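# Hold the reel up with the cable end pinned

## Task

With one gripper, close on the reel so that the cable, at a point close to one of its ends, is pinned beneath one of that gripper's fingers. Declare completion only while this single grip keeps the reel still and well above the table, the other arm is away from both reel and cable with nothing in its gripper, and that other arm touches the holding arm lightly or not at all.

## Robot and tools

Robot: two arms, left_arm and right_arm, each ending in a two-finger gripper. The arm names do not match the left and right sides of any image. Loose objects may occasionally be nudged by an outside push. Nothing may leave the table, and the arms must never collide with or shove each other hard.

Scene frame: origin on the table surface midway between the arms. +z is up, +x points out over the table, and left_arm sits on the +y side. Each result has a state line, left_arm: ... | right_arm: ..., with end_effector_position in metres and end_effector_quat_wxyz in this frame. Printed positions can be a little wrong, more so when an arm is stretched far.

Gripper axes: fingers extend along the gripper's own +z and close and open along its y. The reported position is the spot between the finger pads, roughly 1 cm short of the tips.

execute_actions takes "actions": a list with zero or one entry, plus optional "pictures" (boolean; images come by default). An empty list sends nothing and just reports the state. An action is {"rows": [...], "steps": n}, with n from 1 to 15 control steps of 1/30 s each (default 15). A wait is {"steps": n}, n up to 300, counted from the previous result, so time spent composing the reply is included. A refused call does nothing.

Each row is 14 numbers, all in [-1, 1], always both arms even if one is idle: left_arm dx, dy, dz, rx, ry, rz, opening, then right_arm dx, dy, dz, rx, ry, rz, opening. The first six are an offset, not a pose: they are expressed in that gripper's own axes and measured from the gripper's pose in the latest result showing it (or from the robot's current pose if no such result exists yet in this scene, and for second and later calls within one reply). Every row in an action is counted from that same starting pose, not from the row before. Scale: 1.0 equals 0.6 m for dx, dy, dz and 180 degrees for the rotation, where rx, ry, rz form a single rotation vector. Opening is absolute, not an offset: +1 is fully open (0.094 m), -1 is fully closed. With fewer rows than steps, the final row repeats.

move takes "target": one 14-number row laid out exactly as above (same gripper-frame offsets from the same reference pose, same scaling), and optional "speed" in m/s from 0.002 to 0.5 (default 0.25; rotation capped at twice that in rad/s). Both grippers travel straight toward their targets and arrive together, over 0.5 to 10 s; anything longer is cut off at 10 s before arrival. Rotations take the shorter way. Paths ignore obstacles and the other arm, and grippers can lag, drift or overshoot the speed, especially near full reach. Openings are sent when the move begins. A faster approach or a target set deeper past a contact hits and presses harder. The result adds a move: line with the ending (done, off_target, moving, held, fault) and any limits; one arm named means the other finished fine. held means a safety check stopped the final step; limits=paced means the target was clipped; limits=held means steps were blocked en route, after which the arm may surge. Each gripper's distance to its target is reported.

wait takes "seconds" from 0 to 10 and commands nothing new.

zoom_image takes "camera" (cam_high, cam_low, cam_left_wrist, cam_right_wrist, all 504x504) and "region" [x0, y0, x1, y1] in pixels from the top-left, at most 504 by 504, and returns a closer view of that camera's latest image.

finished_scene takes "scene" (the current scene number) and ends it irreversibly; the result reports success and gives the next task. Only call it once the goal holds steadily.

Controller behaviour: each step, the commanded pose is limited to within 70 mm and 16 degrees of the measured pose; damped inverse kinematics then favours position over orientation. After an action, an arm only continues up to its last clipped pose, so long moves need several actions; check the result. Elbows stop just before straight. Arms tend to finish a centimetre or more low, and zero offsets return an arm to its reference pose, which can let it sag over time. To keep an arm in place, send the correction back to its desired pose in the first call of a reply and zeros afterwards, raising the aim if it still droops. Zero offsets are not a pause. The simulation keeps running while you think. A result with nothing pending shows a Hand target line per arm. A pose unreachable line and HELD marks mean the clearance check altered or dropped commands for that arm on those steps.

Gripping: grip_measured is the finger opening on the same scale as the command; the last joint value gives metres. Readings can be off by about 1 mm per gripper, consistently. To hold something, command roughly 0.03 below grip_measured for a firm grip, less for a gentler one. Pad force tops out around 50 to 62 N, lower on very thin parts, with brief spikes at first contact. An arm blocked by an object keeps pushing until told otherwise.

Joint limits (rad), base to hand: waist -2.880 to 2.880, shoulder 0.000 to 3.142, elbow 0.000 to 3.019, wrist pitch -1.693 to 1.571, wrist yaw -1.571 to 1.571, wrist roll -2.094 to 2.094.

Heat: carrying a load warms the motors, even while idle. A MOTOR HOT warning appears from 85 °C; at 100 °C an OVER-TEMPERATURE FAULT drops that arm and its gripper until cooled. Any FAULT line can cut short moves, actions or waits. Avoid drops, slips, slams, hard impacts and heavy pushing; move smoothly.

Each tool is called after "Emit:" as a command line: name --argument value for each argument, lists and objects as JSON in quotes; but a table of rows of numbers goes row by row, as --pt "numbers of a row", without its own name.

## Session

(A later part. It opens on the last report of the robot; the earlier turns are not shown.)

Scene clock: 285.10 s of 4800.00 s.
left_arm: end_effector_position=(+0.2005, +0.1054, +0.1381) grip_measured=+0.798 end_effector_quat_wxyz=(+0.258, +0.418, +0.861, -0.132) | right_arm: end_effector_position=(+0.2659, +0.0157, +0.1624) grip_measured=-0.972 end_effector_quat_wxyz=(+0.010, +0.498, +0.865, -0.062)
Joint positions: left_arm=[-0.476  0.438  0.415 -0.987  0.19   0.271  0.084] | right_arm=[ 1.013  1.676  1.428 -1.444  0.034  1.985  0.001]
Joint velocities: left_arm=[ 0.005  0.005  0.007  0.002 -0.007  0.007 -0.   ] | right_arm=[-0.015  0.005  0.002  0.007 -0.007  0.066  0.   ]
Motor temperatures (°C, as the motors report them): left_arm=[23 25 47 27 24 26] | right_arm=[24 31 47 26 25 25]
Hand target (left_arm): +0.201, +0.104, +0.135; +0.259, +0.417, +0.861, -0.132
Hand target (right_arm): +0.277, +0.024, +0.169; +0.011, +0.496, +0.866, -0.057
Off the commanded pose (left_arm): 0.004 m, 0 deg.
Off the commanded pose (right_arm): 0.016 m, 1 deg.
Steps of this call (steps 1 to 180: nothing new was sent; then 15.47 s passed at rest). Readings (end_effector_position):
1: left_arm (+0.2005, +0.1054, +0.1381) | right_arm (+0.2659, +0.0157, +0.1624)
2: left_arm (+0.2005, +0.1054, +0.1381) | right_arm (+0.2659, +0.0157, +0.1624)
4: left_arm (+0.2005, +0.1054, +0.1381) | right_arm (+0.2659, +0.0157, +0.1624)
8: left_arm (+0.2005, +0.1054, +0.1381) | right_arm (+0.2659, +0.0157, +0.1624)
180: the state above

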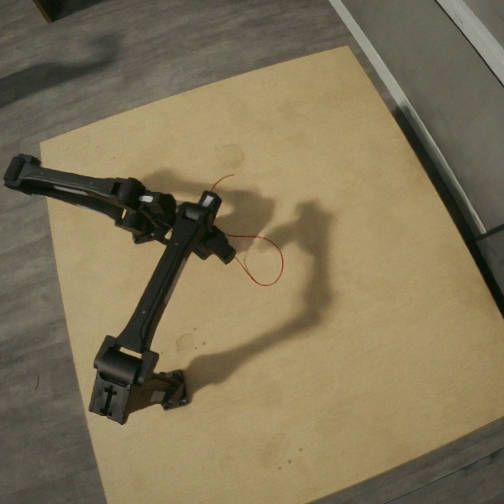

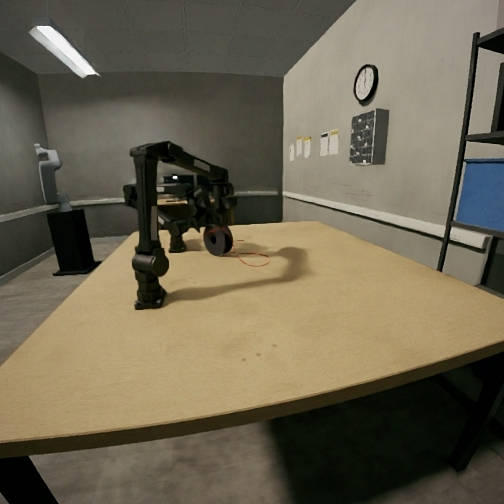

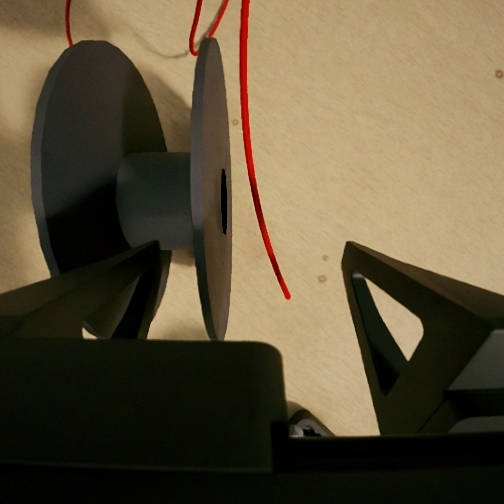

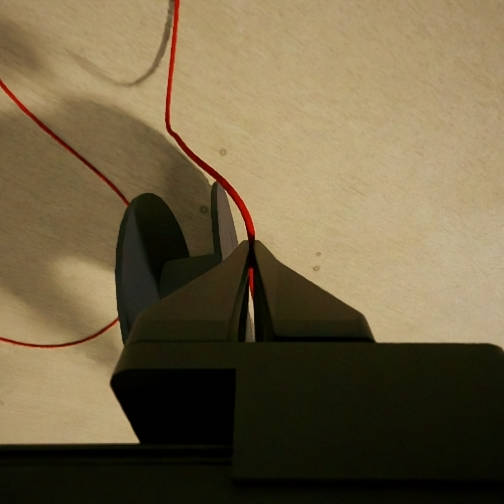

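Emit:
move --target '[0, 0.008, 0.06, 0, 0, 0, 0.8, 0, 0, 0, 0, 0, 0, -1]' --speed 0.05

Emit:
zoom_image --camera "cam_low" --region '[160, 170, 280, 290]'

Scene clock: 299.77 s of 4800.00 s.
left_arm: end_effector_position=(+0.2170, +0.0933, +0.1133) grip_measured=+0.798 end_effector_quat_wxyz=(+0.259, +0.418, +0.860, -0.132) | right_arm: end_effector_position=(+0.2659, +0.0157, +0.1624) grip_measured=-0.972 end_effector_quat_wxyz=(+0.010, +0.498, +0.865, -0.062)
Joint positions: left_arm=[-0.483  0.546  0.37  -0.831  0.186  0.265  0.084] | right_arm=[ 1.013  1.676  1.428 -1.444  0.034  1.985  0.001]
Joint velocities: left_arm=[-0.015 -0.024 -0.012  0.022 -0.022  0.022 -0.001] | right_arm=[-0.015 -0.015  0.002 -0.002  0.051  0.022 -0.001]
Motor temperatures (°C, as the motors report them): left_arm=[23 25 47 27 24 26] | right_arm=[24 31 47 26 25 25]
Hand target (left_arm): +0.216, +0.092, +0.109; +0.258, +0.418, +0.861, -0.132
Hand target (right_arm): +0.266, +0.016, +0.162; +0.010, +0.498, +0.865, -0.062
Off the commanded pose (left_arm): 0.005 m, 0 deg.
Off the commanded pose (right_arm): 0.000 m, 0 deg.
After step 180, 7.60 s passed at rest.
move: done

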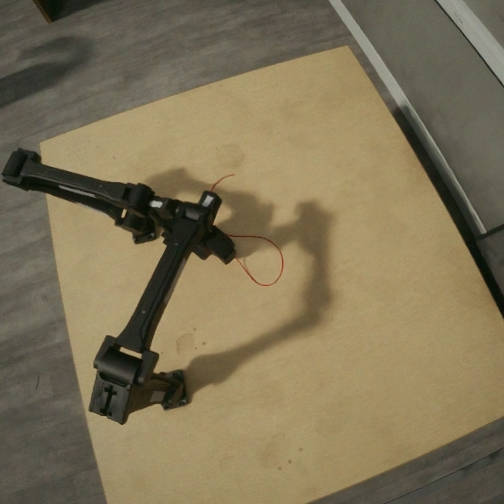

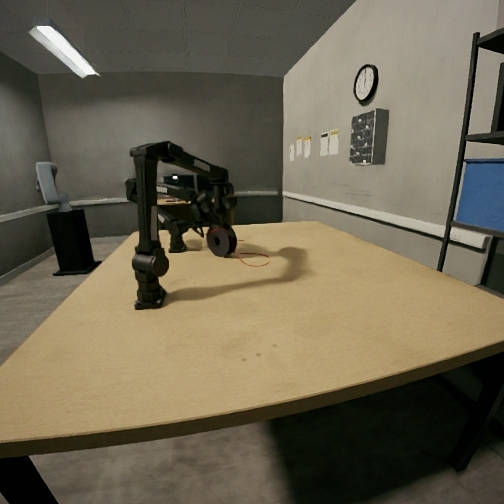

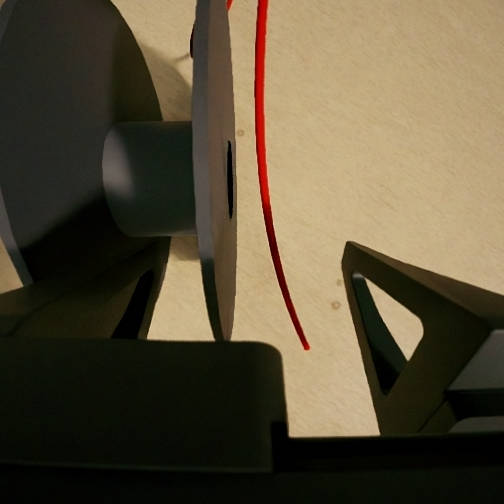

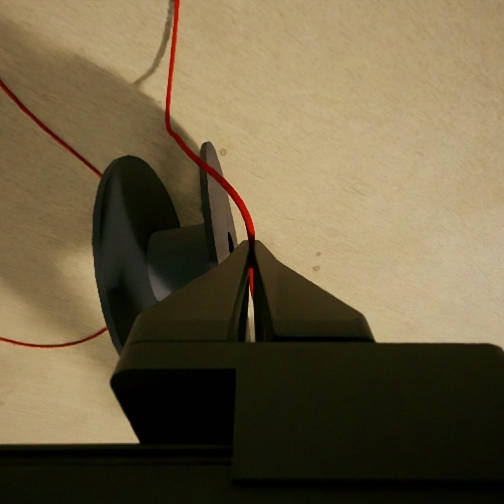

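Region (160, 170, 280, 290) of cam_low's 504x504 image, scaled by 4.200, with more detail than that image has.

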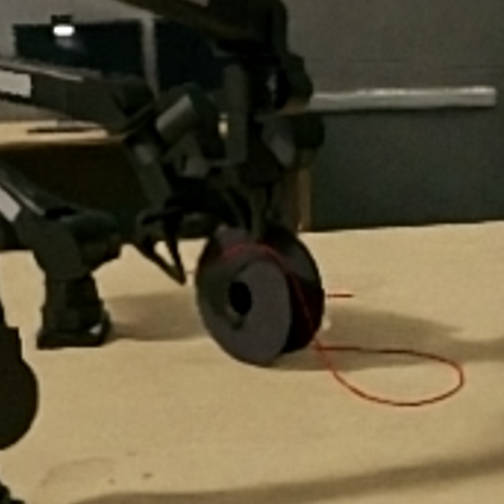

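Emit:
zoom_image --camera "cam_low" --region '[190, 210, 250, 270]'

Emit:
zoom_image --camera "cam_high" --region '[120, 160, 300, 300]'

Region (190, 210, 250, 270) of cam_low's 504x504 image, scaled by 8.400, with more detail than that image has.

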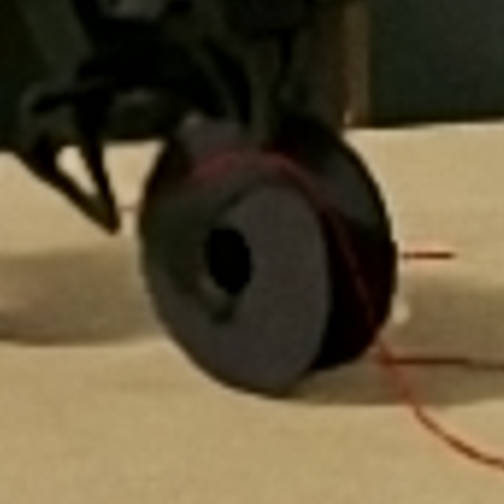

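Region (120, 160, 300, 300) of cam_high's 504x504 image, scaled by 2.800, with more detail than that image has.

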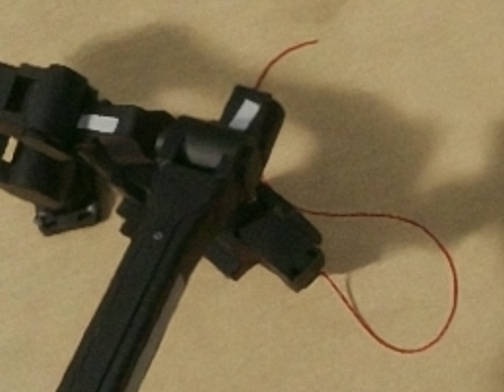

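Emit:
move --target '[0.005, 0.022, 0, 0, 0, 0, 0.8, 0, 0, 0, 0, 0, 0, -1]' --speed 0.03

Emit:
execute_actions --actions '[{"rows": [[0,0,0,0,0,0,0.0,0,0,0,0,0,0,-1]], "steps": 15}]'

Emit:
wait --seconds 1

Scene clock: 342.57 s of 4800.00 s.
left_arm: end_effector_position=(+0.2249, +0.1024, +0.1122) grip_measured=+0.798 end_effector_quat_wxyz=(+0.261, +0.415, +0.861, -0.133) | right_arm: end_effector_position=(+0.2659, +0.0157, +0.1624) grip_measured=-0.972 end_effector_quat_wxyz=(+0.010, +0.498, +0.865, -0.062)
Joint positions: left_arm=[-0.404  0.557  0.37  -0.831  0.228  0.328  0.084] | right_arm=[ 1.013  1.676  1.428 -1.444  0.034  1.985  0.001]
Joint velocities: left_arm=[-0.015 -0.005 -0.022  0.012 -0.066  0.037 -0.   ] | right_arm=[-0.005 -0.015  0.002  0.007  0.037 -0.022  0.001]
Motor temperatures (°C, as the motors report them): left_arm=[23 25 47 27 24 26] | right_arm=[24 32 43 26 25 25]
Hand target (left_arm): +0.226, +0.103, +0.112; +0.259, +0.418, +0.861, -0.133
Hand target (right_arm): +0.266, +0.016, +0.162; +0.010, +0.498, +0.865, -0.062
Off the commanded pose (left_arm): 0.002 m, 0 deg.
Off the commanded pose (right_arm): 0.000 m, 0 deg.
After step 200, 35.40 s passed at rest.
move: done

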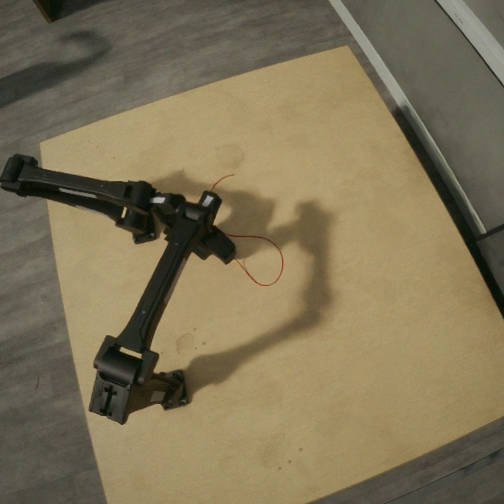

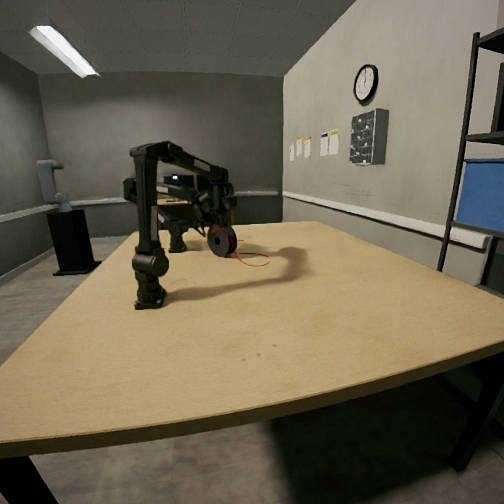

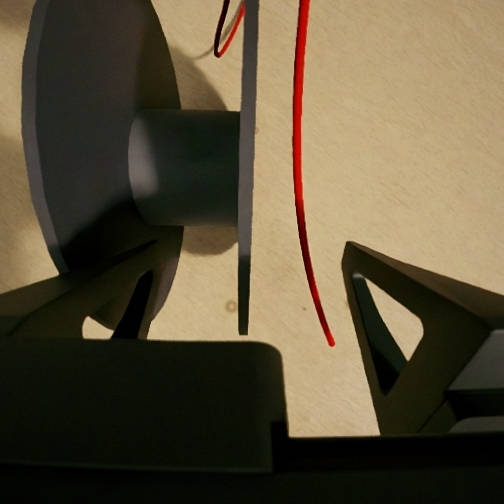

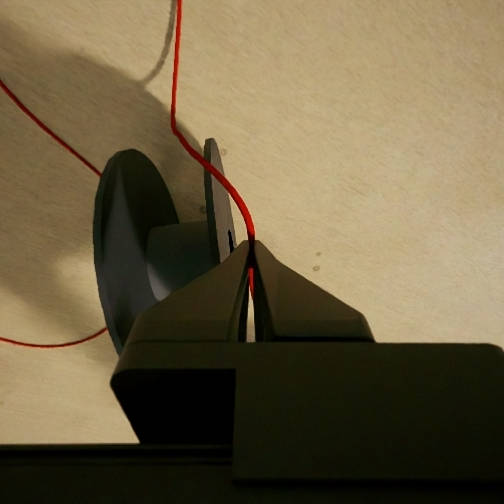

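Scene clock: 343.07 s of 4800.00 s.
left_arm: end_effector_position=(+0.2249, +0.1024, +0.1122) grip_measured=+0.002 end_effector_quat_wxyz=(+0.261, +0.415, +0.861, -0.133) | right_arm: end_effector_position=(+0.2659, +0.0157, +0.1624) grip_measured=-0.972 end_effector_quat_wxyz=(+0.010, +0.498, +0.865, -0.062)
Joint positions: left_arm=[-0.404  0.557  0.37  -0.831  0.228  0.328  0.047] | right_arm=[ 1.013  1.676  1.428 -1.444  0.034  1.985  0.001]
Joint velocities: left_arm=[ 0.034 -0.015 -0.002  0.002  0.037  0.007  0.001] | right_arm=[-0.024  0.005 -0.002  0.002  0.007  0.022 -0.001]
Motor temperatures (°C, as the motors report them): left_arm=[23 25 47 27 24 26] | right_arm=[24 32 43 26 25 25]
Hand target (left_arm): +0.225, +0.102, +0.112; +0.261, +0.415, +0.861, -0.133
Hand target (right_arm): +0.266, +0.016, +0.162; +0.010, +0.498, +0.865, -0.062
Off the commanded pose (left_arm): 0.000 m, 0 deg.
Off the commanded pose (right_arm): 0.000 m, 0 deg.
Steps of this call (steps 1 to 15: all 15 steps of this action). Readings (end_effector_position):
1: left_arm (+0.2249, +0.1024, +0.1122) | right_arm (+0.2659, +0.0157, +0.1624)
2: left_arm (+0.2249, +0.1024, +0.1122) | right_arm (+0.2659, +0.0157, +0.1624)
4: left_arm (+0.2249, +0.1024, +0.1122) | right_arm (+0.2659, +0.0157, +0.1624)
8: left_arm (+0.2249, +0.1024, +0.1122) | right_arm (+0.2659, +0.0157, +0.1624)
15: the state above

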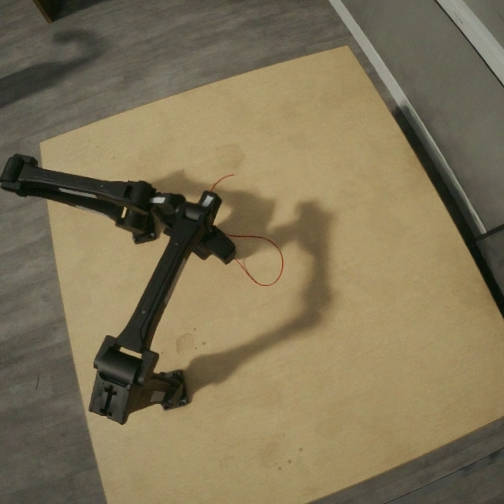

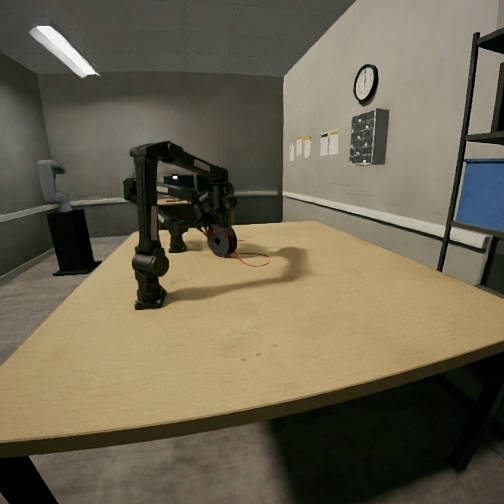

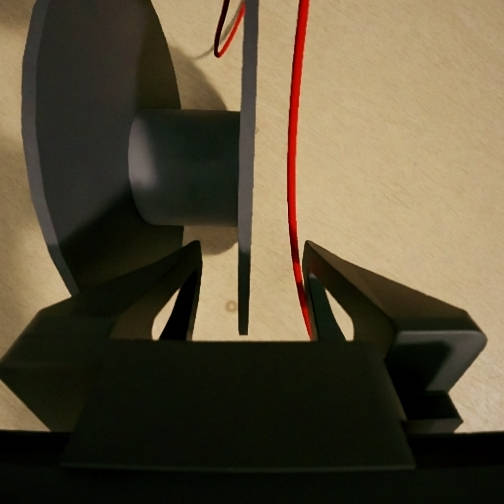

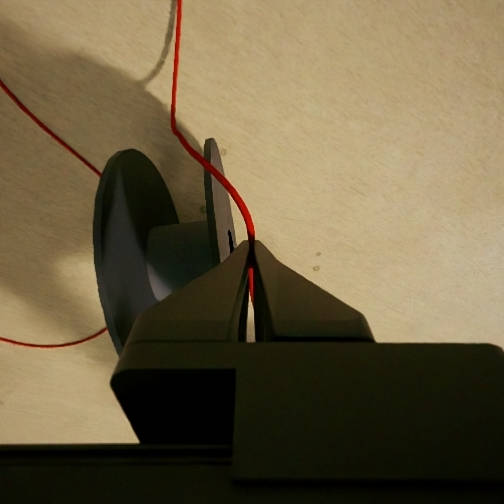

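Scene clock: 344.07 s of 4800.00 s.
left_arm: end_effector_position=(+0.2249, +0.1024, +0.1122) grip_measured=+0.002 end_effector_quat_wxyz=(+0.261, +0.415, +0.861, -0.133) | right_arm: end_effector_position=(+0.2659, +0.0157, +0.1624) grip_measured=-0.972 end_effector_quat_wxyz=(+0.010, +0.498, +0.865, -0.062)
Joint positions: left_arm=[-0.404  0.557  0.37  -0.831  0.228  0.328  0.047] | right_arm=[ 1.013  1.676  1.428 -1.444  0.034  1.985  0.001]
Joint velocities: left_arm=[ 0.005  0.015  0.017 -0.007 -0.022 -0.037 -0.001] | right_arm=[-0.005  0.005 -0.002 -0.007 -0.022 -0.095 -0.001]
Motor temperatures (°C, as the motors report them): left_arm=[23 25 47 27 24 26] | right_arm=[24 32 43 26 25 25]
Hand target (left_arm): +0.225, +0.102, +0.112; +0.261, +0.415, +0.861, -0.133
Hand target (right_arm): +0.266, +0.016, +0.162; +0.010, +0.498, +0.865, -0.062
Off the commanded pose (left_arm): 0.000 m, 0 deg.
Off the commanded pose (right_arm): 0.000 m, 0 deg.
Steps of this call (steps 1 to 30: nothing new was sent). Readings (end_effector_position):
1: left_arm (+0.2249, +0.1024, +0.1122) | right_arm (+0.2659, +0.0157, +0.1624)
2: left_arm (+0.2249, +0.1024, +0.1122) | right_arm (+0.2659, +0.0157, +0.1624)
4: left_arm (+0.2249, +0.1024, +0.1122) | right_arm (+0.2659, +0.0157, +0.1624)
8: left_arm (+0.2249, +0.1024, +0.1122) | right_arm (+0.2659, +0.0157, +0.1624)
30: the state above

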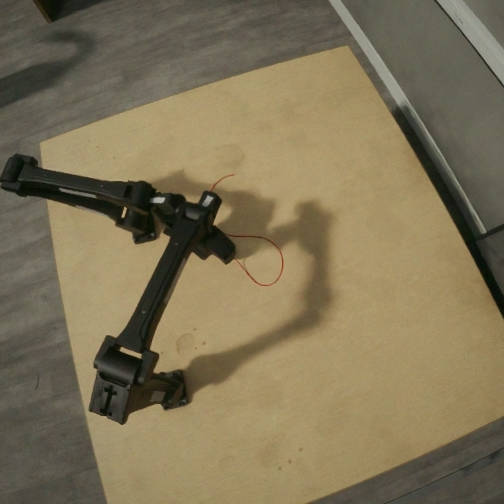

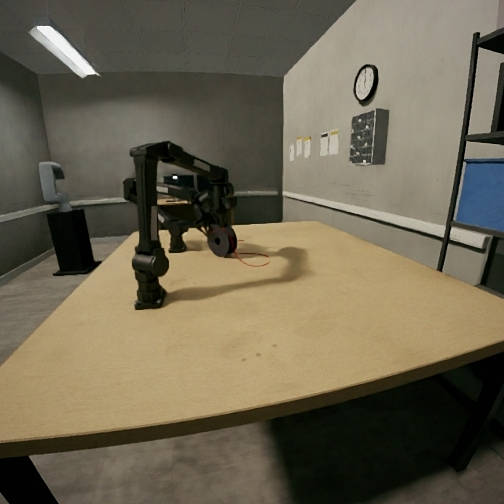

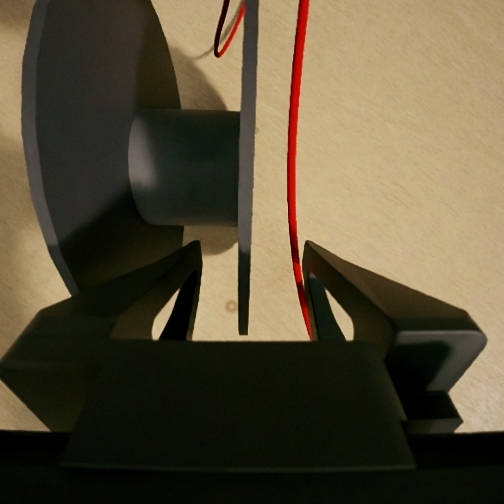

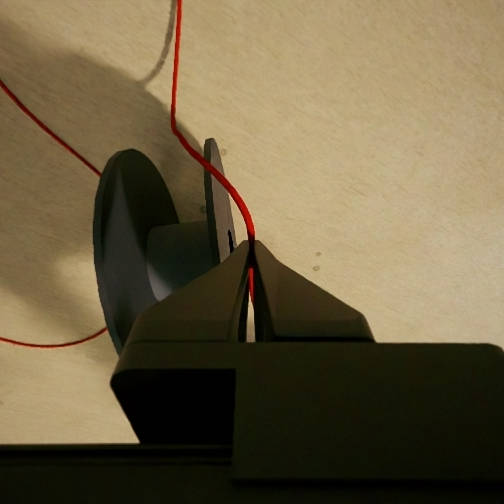

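The outer finger is sweeping the cable inward, so I'll close the gripper fully.

Emit:
execute_actions --actions '[{"rows": [[0,0,0,0,0,0,-0.6,0,0,0,0,0,0,-1]], "steps": 15}]'

Emit:
execute_actions --actions '[{"rows": [[0,0,0,0,0,0,-1,0,0,0,0,0,0,-1]], "steps": 15}]' --pictures false

Emit:
wait --seconds 1

Emit:
zoom_image --camera "cam_low" --region '[180, 200, 250, 270]'

Scene clock: 353.90 s of 4800.00 s.
left_arm: end_effector_position=(+0.2249, +0.1024, +0.1122) grip_measured=-0.598 end_effector_quat_wxyz=(+0.261, +0.415, +0.861, -0.133) | right_arm: end_effector_position=(+0.2659, +0.0157, +0.1624) grip_measured=-0.972 end_effector_quat_wxyz=(+0.010, +0.498, +0.865, -0.062)
Joint positions: left_arm=[-0.404  0.557  0.37  -0.831  0.228  0.328  0.019] | right_arm=[ 1.013  1.676  1.428 -1.444  0.034  1.985  0.001]
Joint velocities: left_arm=[-0.005 -0.015  0.007  0.002 -0.007  0.007  0.   ] | right_arm=[-0.015  0.005 -0.002  0.012 -0.037  0.022 -0.001]
Motor temperatures (°C, as the motors report them): left_arm=[23 25 47 27 24 26] | right_arm=[24 32 42 26 25 25]
Hand target (left_arm): +0.225, +0.102, +0.112; +0.261, +0.415, +0.861, -0.133
Hand target (right_arm): +0.266, +0.016, +0.162; +0.010, +0.498, +0.865, -0.062
Off the commanded pose (left_arm): 0.000 m, 0 deg.
Off the commanded pose (right_arm): 0.000 m, 0 deg.
Steps of this call (steps 1 to 180: nothing new was sent; then 3.33 s passed at rest; steps 181 to 195: all 15 steps of this action). Readings (end_effector_position):
181: left_arm (+0.2249, +0.1024, +0.1122) | right_arm (+0.2659, +0.0157, +0.1624)
182: left_arm (+0.2249, +0.1024, +0.1122) | right_arm (+0.2659, +0.0157, +0.1624)
184: left_arm (+0.2249, +0.1024, +0.1122) | right_arm (+0.2659, +0.0157, +0.1624)
188: left_arm (+0.2249, +0.1024, +0.1122) | right_arm (+0.2659, +0.0157, +0.1624)
195: the state above

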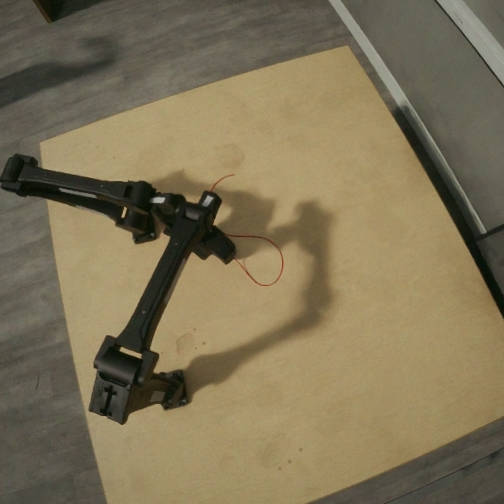

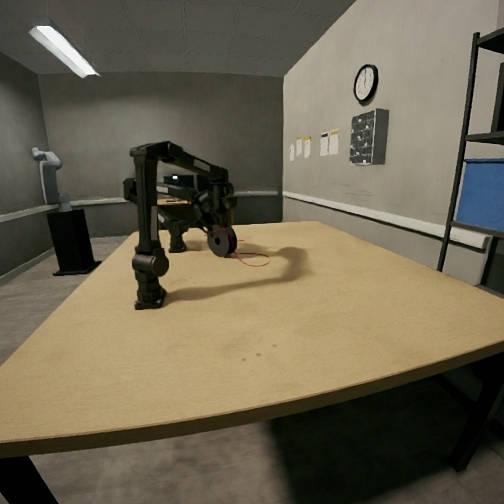

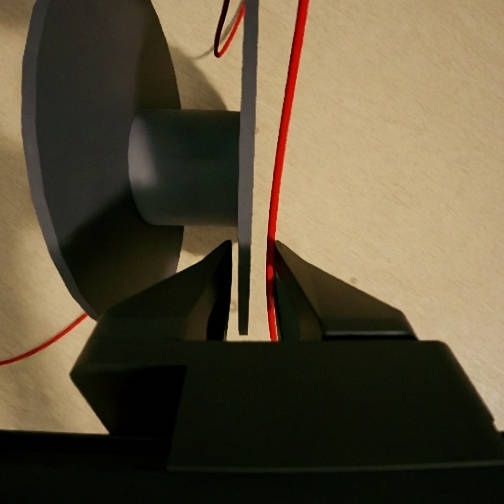

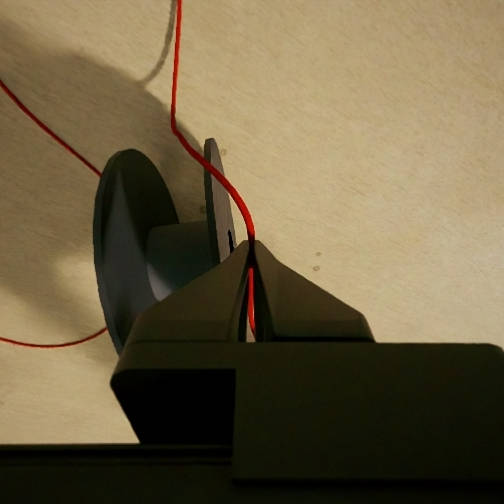

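Scene clock: 354.40 s of 4800.00 s.
left_arm: end_effector_position=(+0.2250, +0.1026, +0.1122) grip_measured=-0.886 end_effector_quat_wxyz=(+0.261, +0.416, +0.861, -0.133) | right_arm: end_effector_position=(+0.2659, +0.0157, +0.1624) grip_measured=-0.972 end_effector_quat_wxyz=(+0.010, +0.498, +0.865, -0.062)
Joint positions: left_arm=[-0.404  0.557  0.37  -0.831  0.227  0.329  0.005] | right_arm=[ 1.013  1.676  1.428 -1.444  0.034  1.985  0.001]
Joint velocities: left_arm=[-0.005 -0.005 -0.002 -0.022  0.007  0.037 -0.001] | right_arm=[-0.015 -0.005 -0.002  0.007 -0.037 -0.051  0.001]
Motor temperatures (°C, as the motors report them): left_arm=[23 25 47 27 24 26] | right_arm=[24 32 42 26 25 25]
Hand target (left_arm): +0.225, +0.102, +0.112; +0.261, +0.415, +0.861, -0.133
Hand target (right_arm): +0.266, +0.016, +0.162; +0.010, +0.498, +0.865, -0.062
Off the commanded pose (left_arm): 0.000 m, 0 deg.
Off the commanded pose (right_arm): 0.000 m, 0 deg.
Steps of this call (steps 1 to 15: all 15 steps of this action). Readings (end_effector_position):
1: left_arm (+0.2249, +0.1024, +0.1122) | right_arm (+0.2659, +0.0157, +0.1624)
2: left_arm (+0.2250, +0.1026, +0.1122) | right_arm (+0.2659, +0.0157, +0.1624)
4: left_arm (+0.2250, +0.1026, +0.1122) | right_arm (+0.2659, +0.0157, +0.1624)
8: left_arm (+0.2250, +0.1026, +0.1122) | right_arm (+0.2659, +0.0157, +0.1624)
15: the state above

Scene clock: 355.40 s of 4800.00 s.
left_arm: end_effector_position=(+0.2250, +0.1026, +0.1122) grip_measured=-0.886 end_effector_quat_wxyz=(+0.261, +0.416, +0.861, -0.133) | right_arm: end_effector_position=(+0.2659, +0.0157, +0.1624) grip_measured=-0.972 end_effector_quat_wxyz=(+0.010, +0.498, +0.865, -0.062)
Joint positions: left_arm=[-0.404  0.557  0.37  -0.831  0.227  0.329  0.005] | right_arm=[ 1.013  1.676  1.428 -1.444  0.034  1.985  0.001]
Joint velocities: left_arm=[ 0.015 -0.015 -0.007 -0.017 -0.037  0.037  0.   ] | right_arm=[-0.005 -0.015  0.002 -0.007 -0.022  0.037 -0.001]
Motor temperatures (°C, as the motors report them): left_arm=[23 25 47 27 24 26] | right_arm=[24 33 42 26 25 25]
Hand target (left_arm): +0.225, +0.102, +0.112; +0.261, +0.415, +0.861, -0.133
Hand target (right_arm): +0.266, +0.016, +0.162; +0.010, +0.498, +0.865, -0.062
Off the commanded pose (left_arm): 0.000 m, 0 deg.
Off the commanded pose (right_arm): 0.000 m, 0 deg.
Steps of this call (steps 1 to 30: nothing new was sent). Readings (end_effector_position):
1: left_arm (+0.2250, +0.1026, +0.1122) | right_arm (+0.2659, +0.0157, +0.1624)
2: left_arm (+0.2250, +0.1026, +0.1122) | right_arm (+0.2659, +0.0157, +0.1624)
4: left_arm (+0.2250, +0.1026, +0.1122) | right_arm (+0.2659, +0.0157, +0.1624)
8: left_arm (+0.2250, +0.1026, +0.1122) | right_arm (+0.2659, +0.0157, +0.1624)
30: the state above

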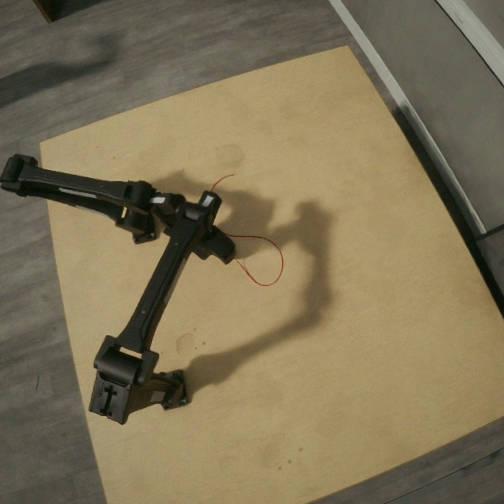

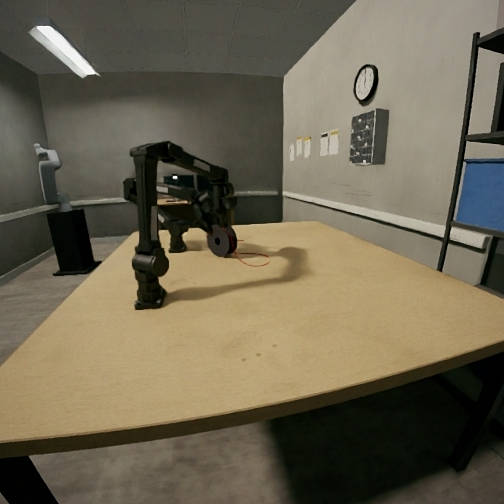

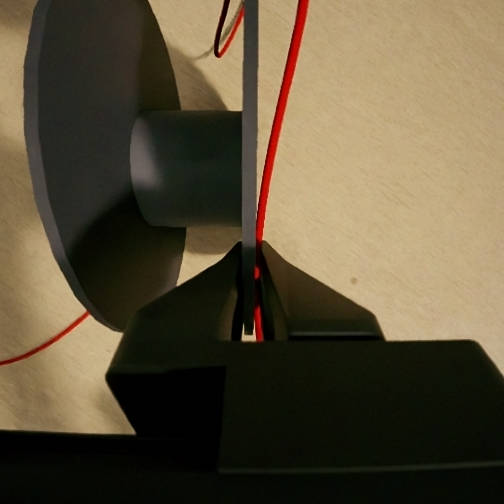

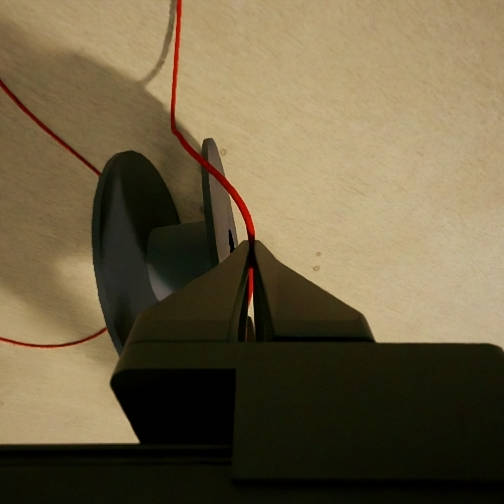

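Region (180, 200, 250, 270) of cam_low's 504x504 image, scaled by 7.200, with more detail than that image has.

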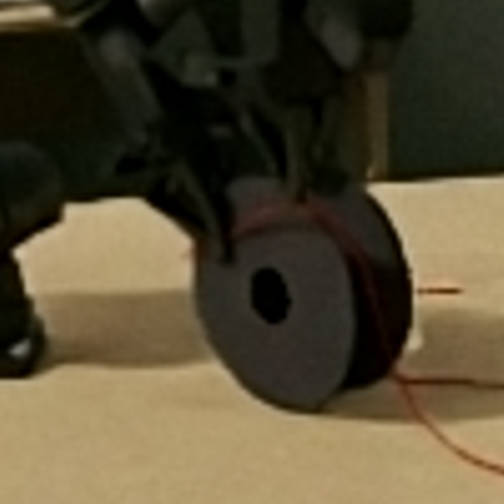

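Emit:
execute_actions --actions '[{"rows": [[0,0,0,0,0,0,-1,0,0,0,0,0,0,-0.5]], "steps": 15}]' --pictures false

Emit:
move --target '[0,0,0,0,0,0,-1,0,0,-0.15,0,0,0,-0.5]' --speed 0.08

Scene clock: 364.90 s of 4800.00 s.
left_arm: end_effector_position=(+0.2250, +0.1026, +0.1122) grip_measured=-0.886 end_effector_quat_wxyz=(+0.261, +0.415, +0.861, -0.133) | right_arm: end_effector_position=(+0.2659, +0.0157, +0.1624) grip_measured=-0.503 end_effector_quat_wxyz=(+0.010, +0.498, +0.865, -0.062)
Joint positions: left_arm=[-0.404  0.557  0.37  -0.831  0.227  0.328  0.005] | right_arm=[ 1.013  1.676  1.428 -1.444  0.034  1.985  0.023]
Joint velocities: left_arm=[-0.005  0.005  0.002  0.012 -0.022 -0.007  0.   ] | right_arm=[ 0.005  0.005 -0.007  0.012  0.022 -0.051  0.002]
Motor temperatures (°C, as the motors report them): left_arm=[23 25 47 27 24 26] | right_arm=[24 33 42 26 25 25]
Hand target (left_arm): +0.225, +0.103, +0.112; +0.261, +0.416, +0.861, -0.133
Hand target (right_arm): +0.266, +0.016, +0.162; +0.010, +0.498, +0.865, -0.062
Off the commanded pose (left_arm): 0.000 m, 0 deg.
Off the commanded pose (right_arm): 0.000 m, 0 deg.
Steps of this call (steps 1 to 180: nothing new was sent; then 3.00 s passed at rest; steps 181 to 195: all 15 steps of this action). Readings (end_effector_position):
181: left_arm (+0.2250, +0.1026, +0.1122) | right_arm (+0.2659, +0.0157, +0.1624)
182: left_arm (+0.2250, +0.1026, +0.1122) | right_arm (+0.2659, +0.0157, +0.1624)
184: left_arm (+0.2250, +0.1026, +0.1122) | right_arm (+0.2659, +0.0157, +0.1624)
188: left_arm (+0.2250, +0.1026, +0.1122) | right_arm (+0.2659, +0.0157, +0.1624)
195: the state above

Scene clock: 366.60 s of 4800.00 s.
left_arm: end_effector_position=(+0.2250, +0.1026, +0.1122) grip_measured=-0.886 end_effector_quat_wxyz=(+0.261, +0.415, +0.861, -0.133) | right_arm: end_effector_position=(+0.2661, +0.0161, +0.2340) grip_measured=-0.502 end_effector_quat_wxyz=(+0.009, +0.497, +0.864, -0.077)
Joint positions: left_arm=[-0.404  0.557  0.37  -0.831  0.227  0.328  0.005] | right_arm=[ 1.013  1.668  1.605 -1.66   0.034  1.985  0.023]
Joint velocities: left_arm=[ 0.015  0.005  0.002 -0.012 -0.007  0.037 -0.001] | right_arm=[-0.005  0.005 -0.002 -0.002 -0.051  0.051  0.001]
Motor temperatures (°C, as the motors report them): left_arm=[23 25 48 27 24 26] | right_arm=[24 33 43 26 25 25]
Hand target (left_arm): +0.225, +0.103, +0.112; +0.261, +0.415, +0.861, -0.133
Hand target (right_arm): +0.268, +0.025, +0.252; +0.010, +0.498, +0.865, -0.061
Off the commanded pose (left_arm): 0.000 m, 0 deg.
Off the commanded pose (right_arm): 0.021 m, 2 deg.
move: off_target (right_arm)

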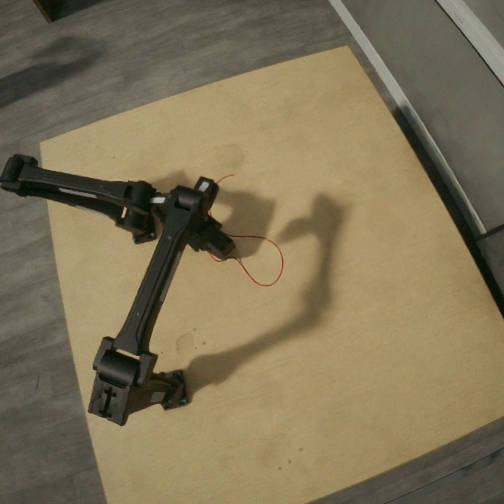

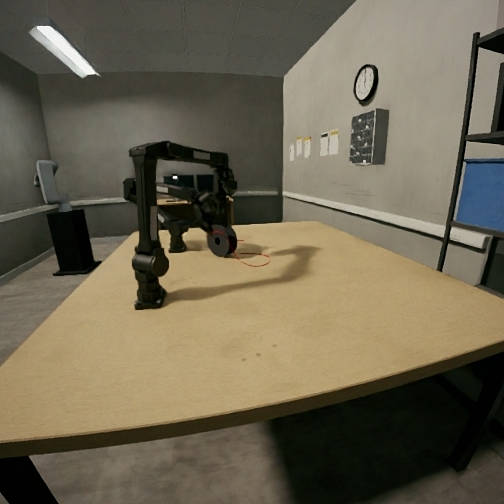

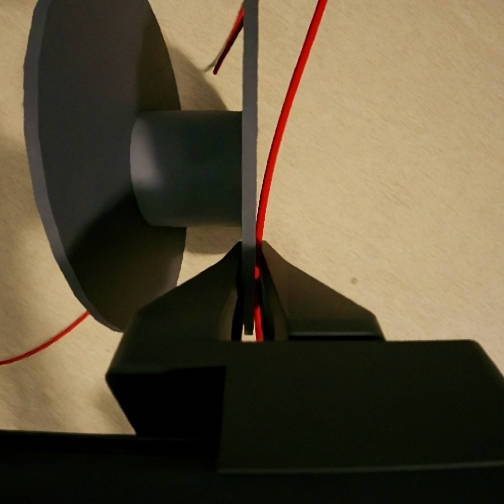

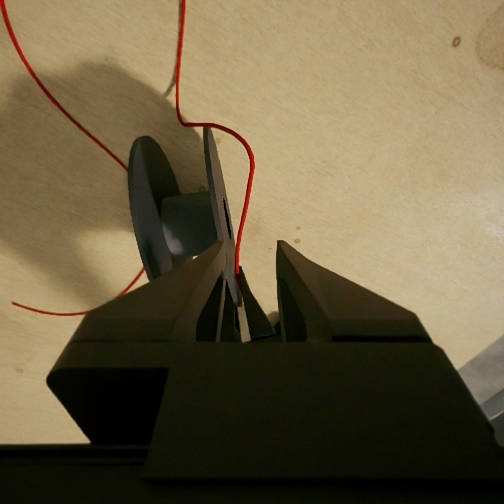

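Emit:
move --target '[0,0,0,0,0,0,-1,-0.487,-0.223,0,0,0,0,-0.5]' --speed 0.2

Scene clock: 375.70 s of 4800.00 s.
left_arm: end_effector_position=(+0.2250, +0.1026, +0.1122) grip_measured=-0.886 end_effector_quat_wxyz=(+0.261, +0.415, +0.861, -0.133) | right_arm: end_effector_position=(+0.3046, -0.2976, +0.2718) grip_measured=-0.502 end_effector_quat_wxyz=(+0.004, +0.507, +0.860, -0.062)
Joint positions: left_arm=[-0.404  0.557  0.37  -0.831  0.227  0.328  0.005] | right_arm=[ 0.316  1.245  1.258 -1.664  0.095  1.309  0.023]
Joint velocities: left_arm=[-0.005  0.005 -0.017  0.007  0.007  0.037 -0.   ] | right_arm=[ 0.005 -0.015 -0.002 -0.007 -0.022 -0.081 -0.   ]
Motor temperatures (°C, as the motors report them): left_arm=[23 25 48 27 24 26] | right_arm=[24 33 44 26 25 25]
Hand target (left_arm): +0.225, +0.103, +0.112; +0.261, +0.415, +0.861, -0.133
Hand target (right_arm): +0.297, -0.298, +0.270; -0.003, +0.497, +0.865, -0.070
Off the commanded pose (left_arm): 0.000 m, 0 deg.
Off the commanded pose (right_arm): 0.009 m, 2 deg.
After step 180, 0.90 s passed at rest.
move: done

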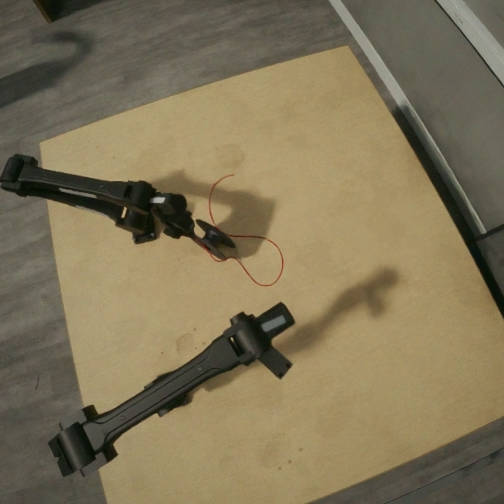

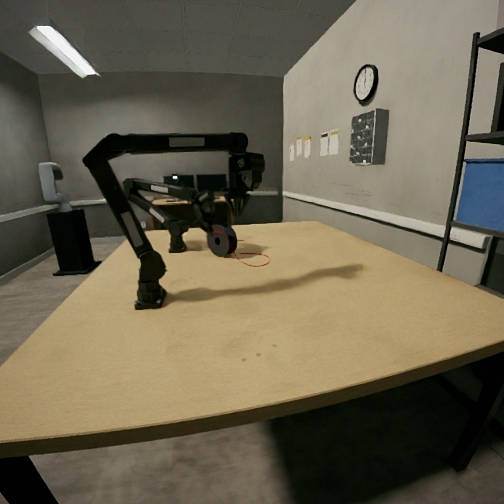

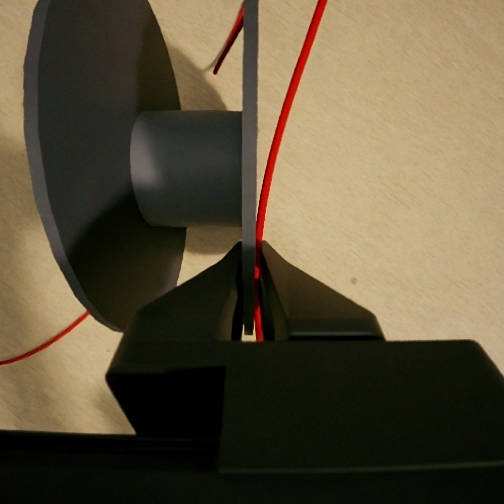

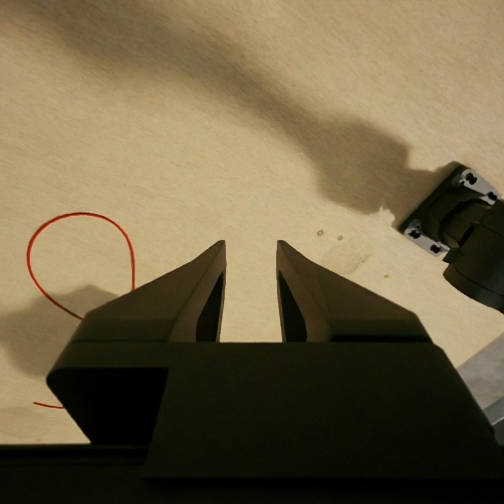

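Emit:
move --target '[-0.276,0.033,-0.356,0,0,0,-1,0,0,0,0,0,0,-0.5]' --speed 0.07

Scene clock: 386.27 s of 4800.00 s.
left_arm: end_effector_position=(+0.2440, +0.1066, +0.3437) grip_measured=-0.886 end_effector_quat_wxyz=(+0.221, +0.412, +0.874, -0.132) | right_arm: end_effector_position=(+0.3046, -0.2976, +0.2718) grip_measured=-0.502 end_effector_quat_wxyz=(+0.004, +0.506, +0.861, -0.062)
Joint positions: left_arm=[-0.33   0.728  1.064 -1.452  0.262  0.388  0.005] | right_arm=[ 0.316  1.245  1.258 -1.664  0.095  1.307  0.023]
Joint velocities: left_arm=[-0.015  0.005  0.002 -0.002 -0.007 -0.007  0.001] | right_arm=[ 0.005 -0.015 -0.002 -0.002 -0.051  0.022 -0.001]
Motor temperatures (°C, as the motors report them): left_arm=[23 25 51 27 24 26] | right_arm=[24 32 43 26 25 25]
Hand target (left_arm): +0.249, +0.105, +0.381; +0.261, +0.415, +0.861, -0.133
Hand target (right_arm): +0.305, -0.298, +0.272; +0.004, +0.507, +0.860, -0.062
Off the commanded pose (left_arm): 0.039 m, 5 deg.
Off the commanded pose (right_arm): 0.000 m, 0 deg.
After step 180, 0.37 s passed at rest.
move: off_target (left_arm)

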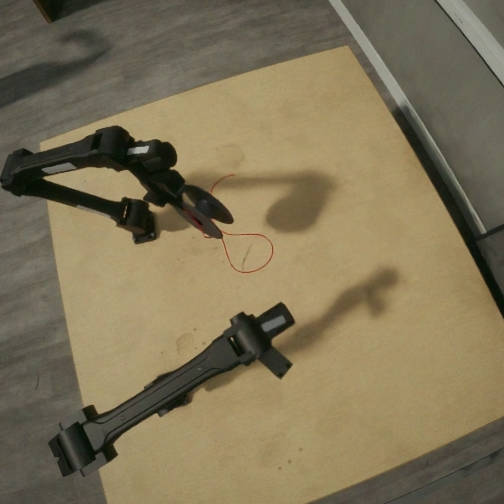

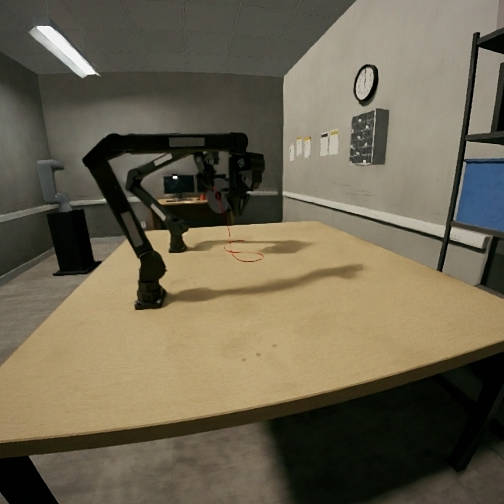

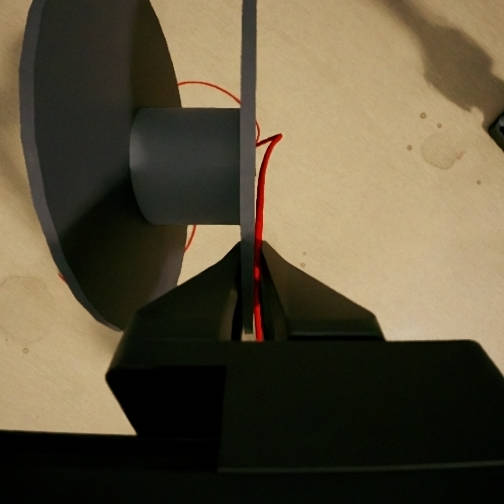

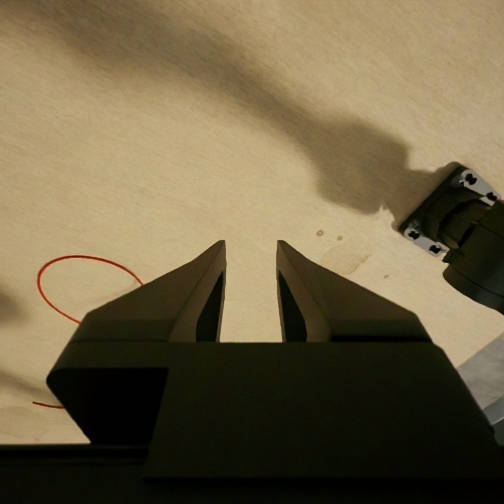

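Emit:
wait --seconds 1.5

Scene clock: 396.03 s of 4800.00 s.
left_arm: end_effector_position=(+0.2440, +0.1066, +0.3434) grip_measured=-0.886 end_effector_quat_wxyz=(+0.220, +0.413, +0.874, -0.132) | right_arm: end_effector_position=(+0.3046, -0.2976, +0.2718) grip_measured=-0.502 end_effector_quat_wxyz=(+0.004, +0.506, +0.861, -0.062)
Joint positions: left_arm=[-0.33   0.729  1.064 -1.452  0.262  0.389  0.005] | right_arm=[ 0.316  1.245  1.258 -1.664  0.095  1.307  0.023]
Joint velocities: left_arm=[-0.024 -0.005 -0.007  0.017 -0.022  0.051 -0.001] | right_arm=[ 0.005 -0.005 -0.022  0.002 -0.022 -0.095 -0.001]
Motor temperatures (°C, as the motors report them): left_arm=[23 25 55 27 24 26] | right_arm=[24 31 43 26 25 25]
Hand target (left_arm): +0.249, +0.105, +0.381; +0.261, +0.415, +0.861, -0.133
Hand target (right_arm): +0.305, -0.298, +0.272; +0.004, +0.507, +0.860, -0.062
Off the commanded pose (left_arm): 0.040 m, 5 deg.
Off the commanded pose (right_arm): 0.000 m, 0 deg.
Steps of this call (steps 1 to 293: nothing new was sent). Readings (end_effector_position):
1: left_arm (+0.2440, +0.1066, +0.3436) | right_arm (+0.3046, -0.2976, +0.2718)
2: left_arm (+0.2440, +0.1066, +0.3435) | right_arm (+0.3046, -0.2976, +0.2718)
4: left_arm (+0.2440, +0.1066, +0.3434) | right_arm (+0.3046, -0.2976, +0.2718)
8: left_arm (+0.2440, +0.1066, +0.3434) | right_arm (+0.3046, -0.2976, +0.2718)
293: the state above

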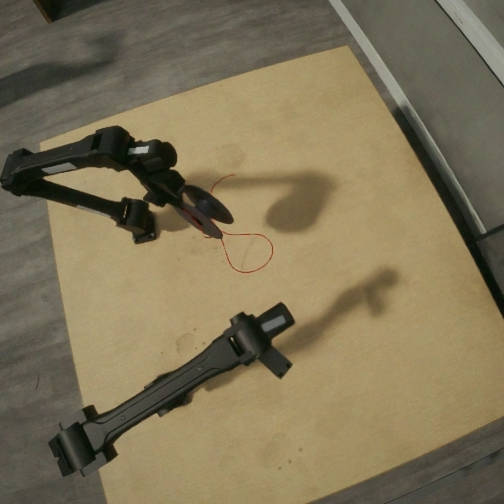

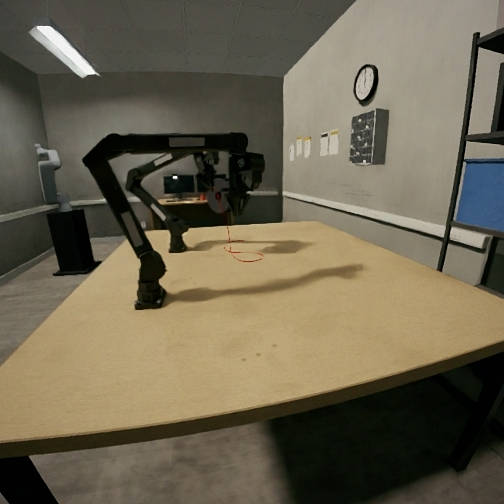

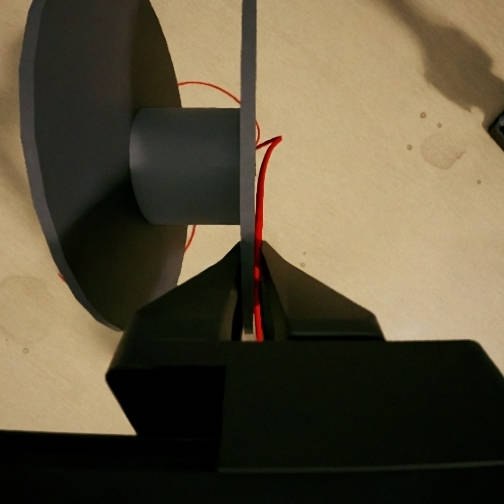

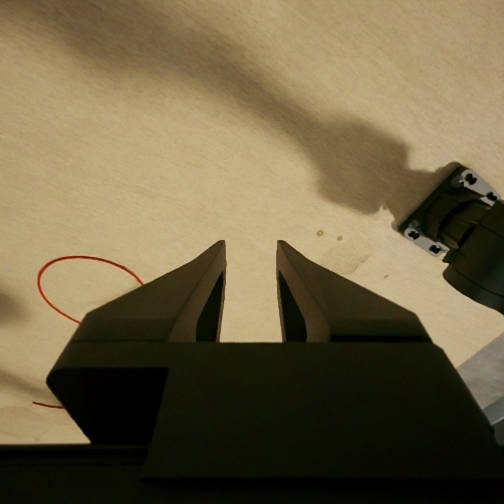

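Emit:
finished_scene --scene 2

The scene is finished: the task was done.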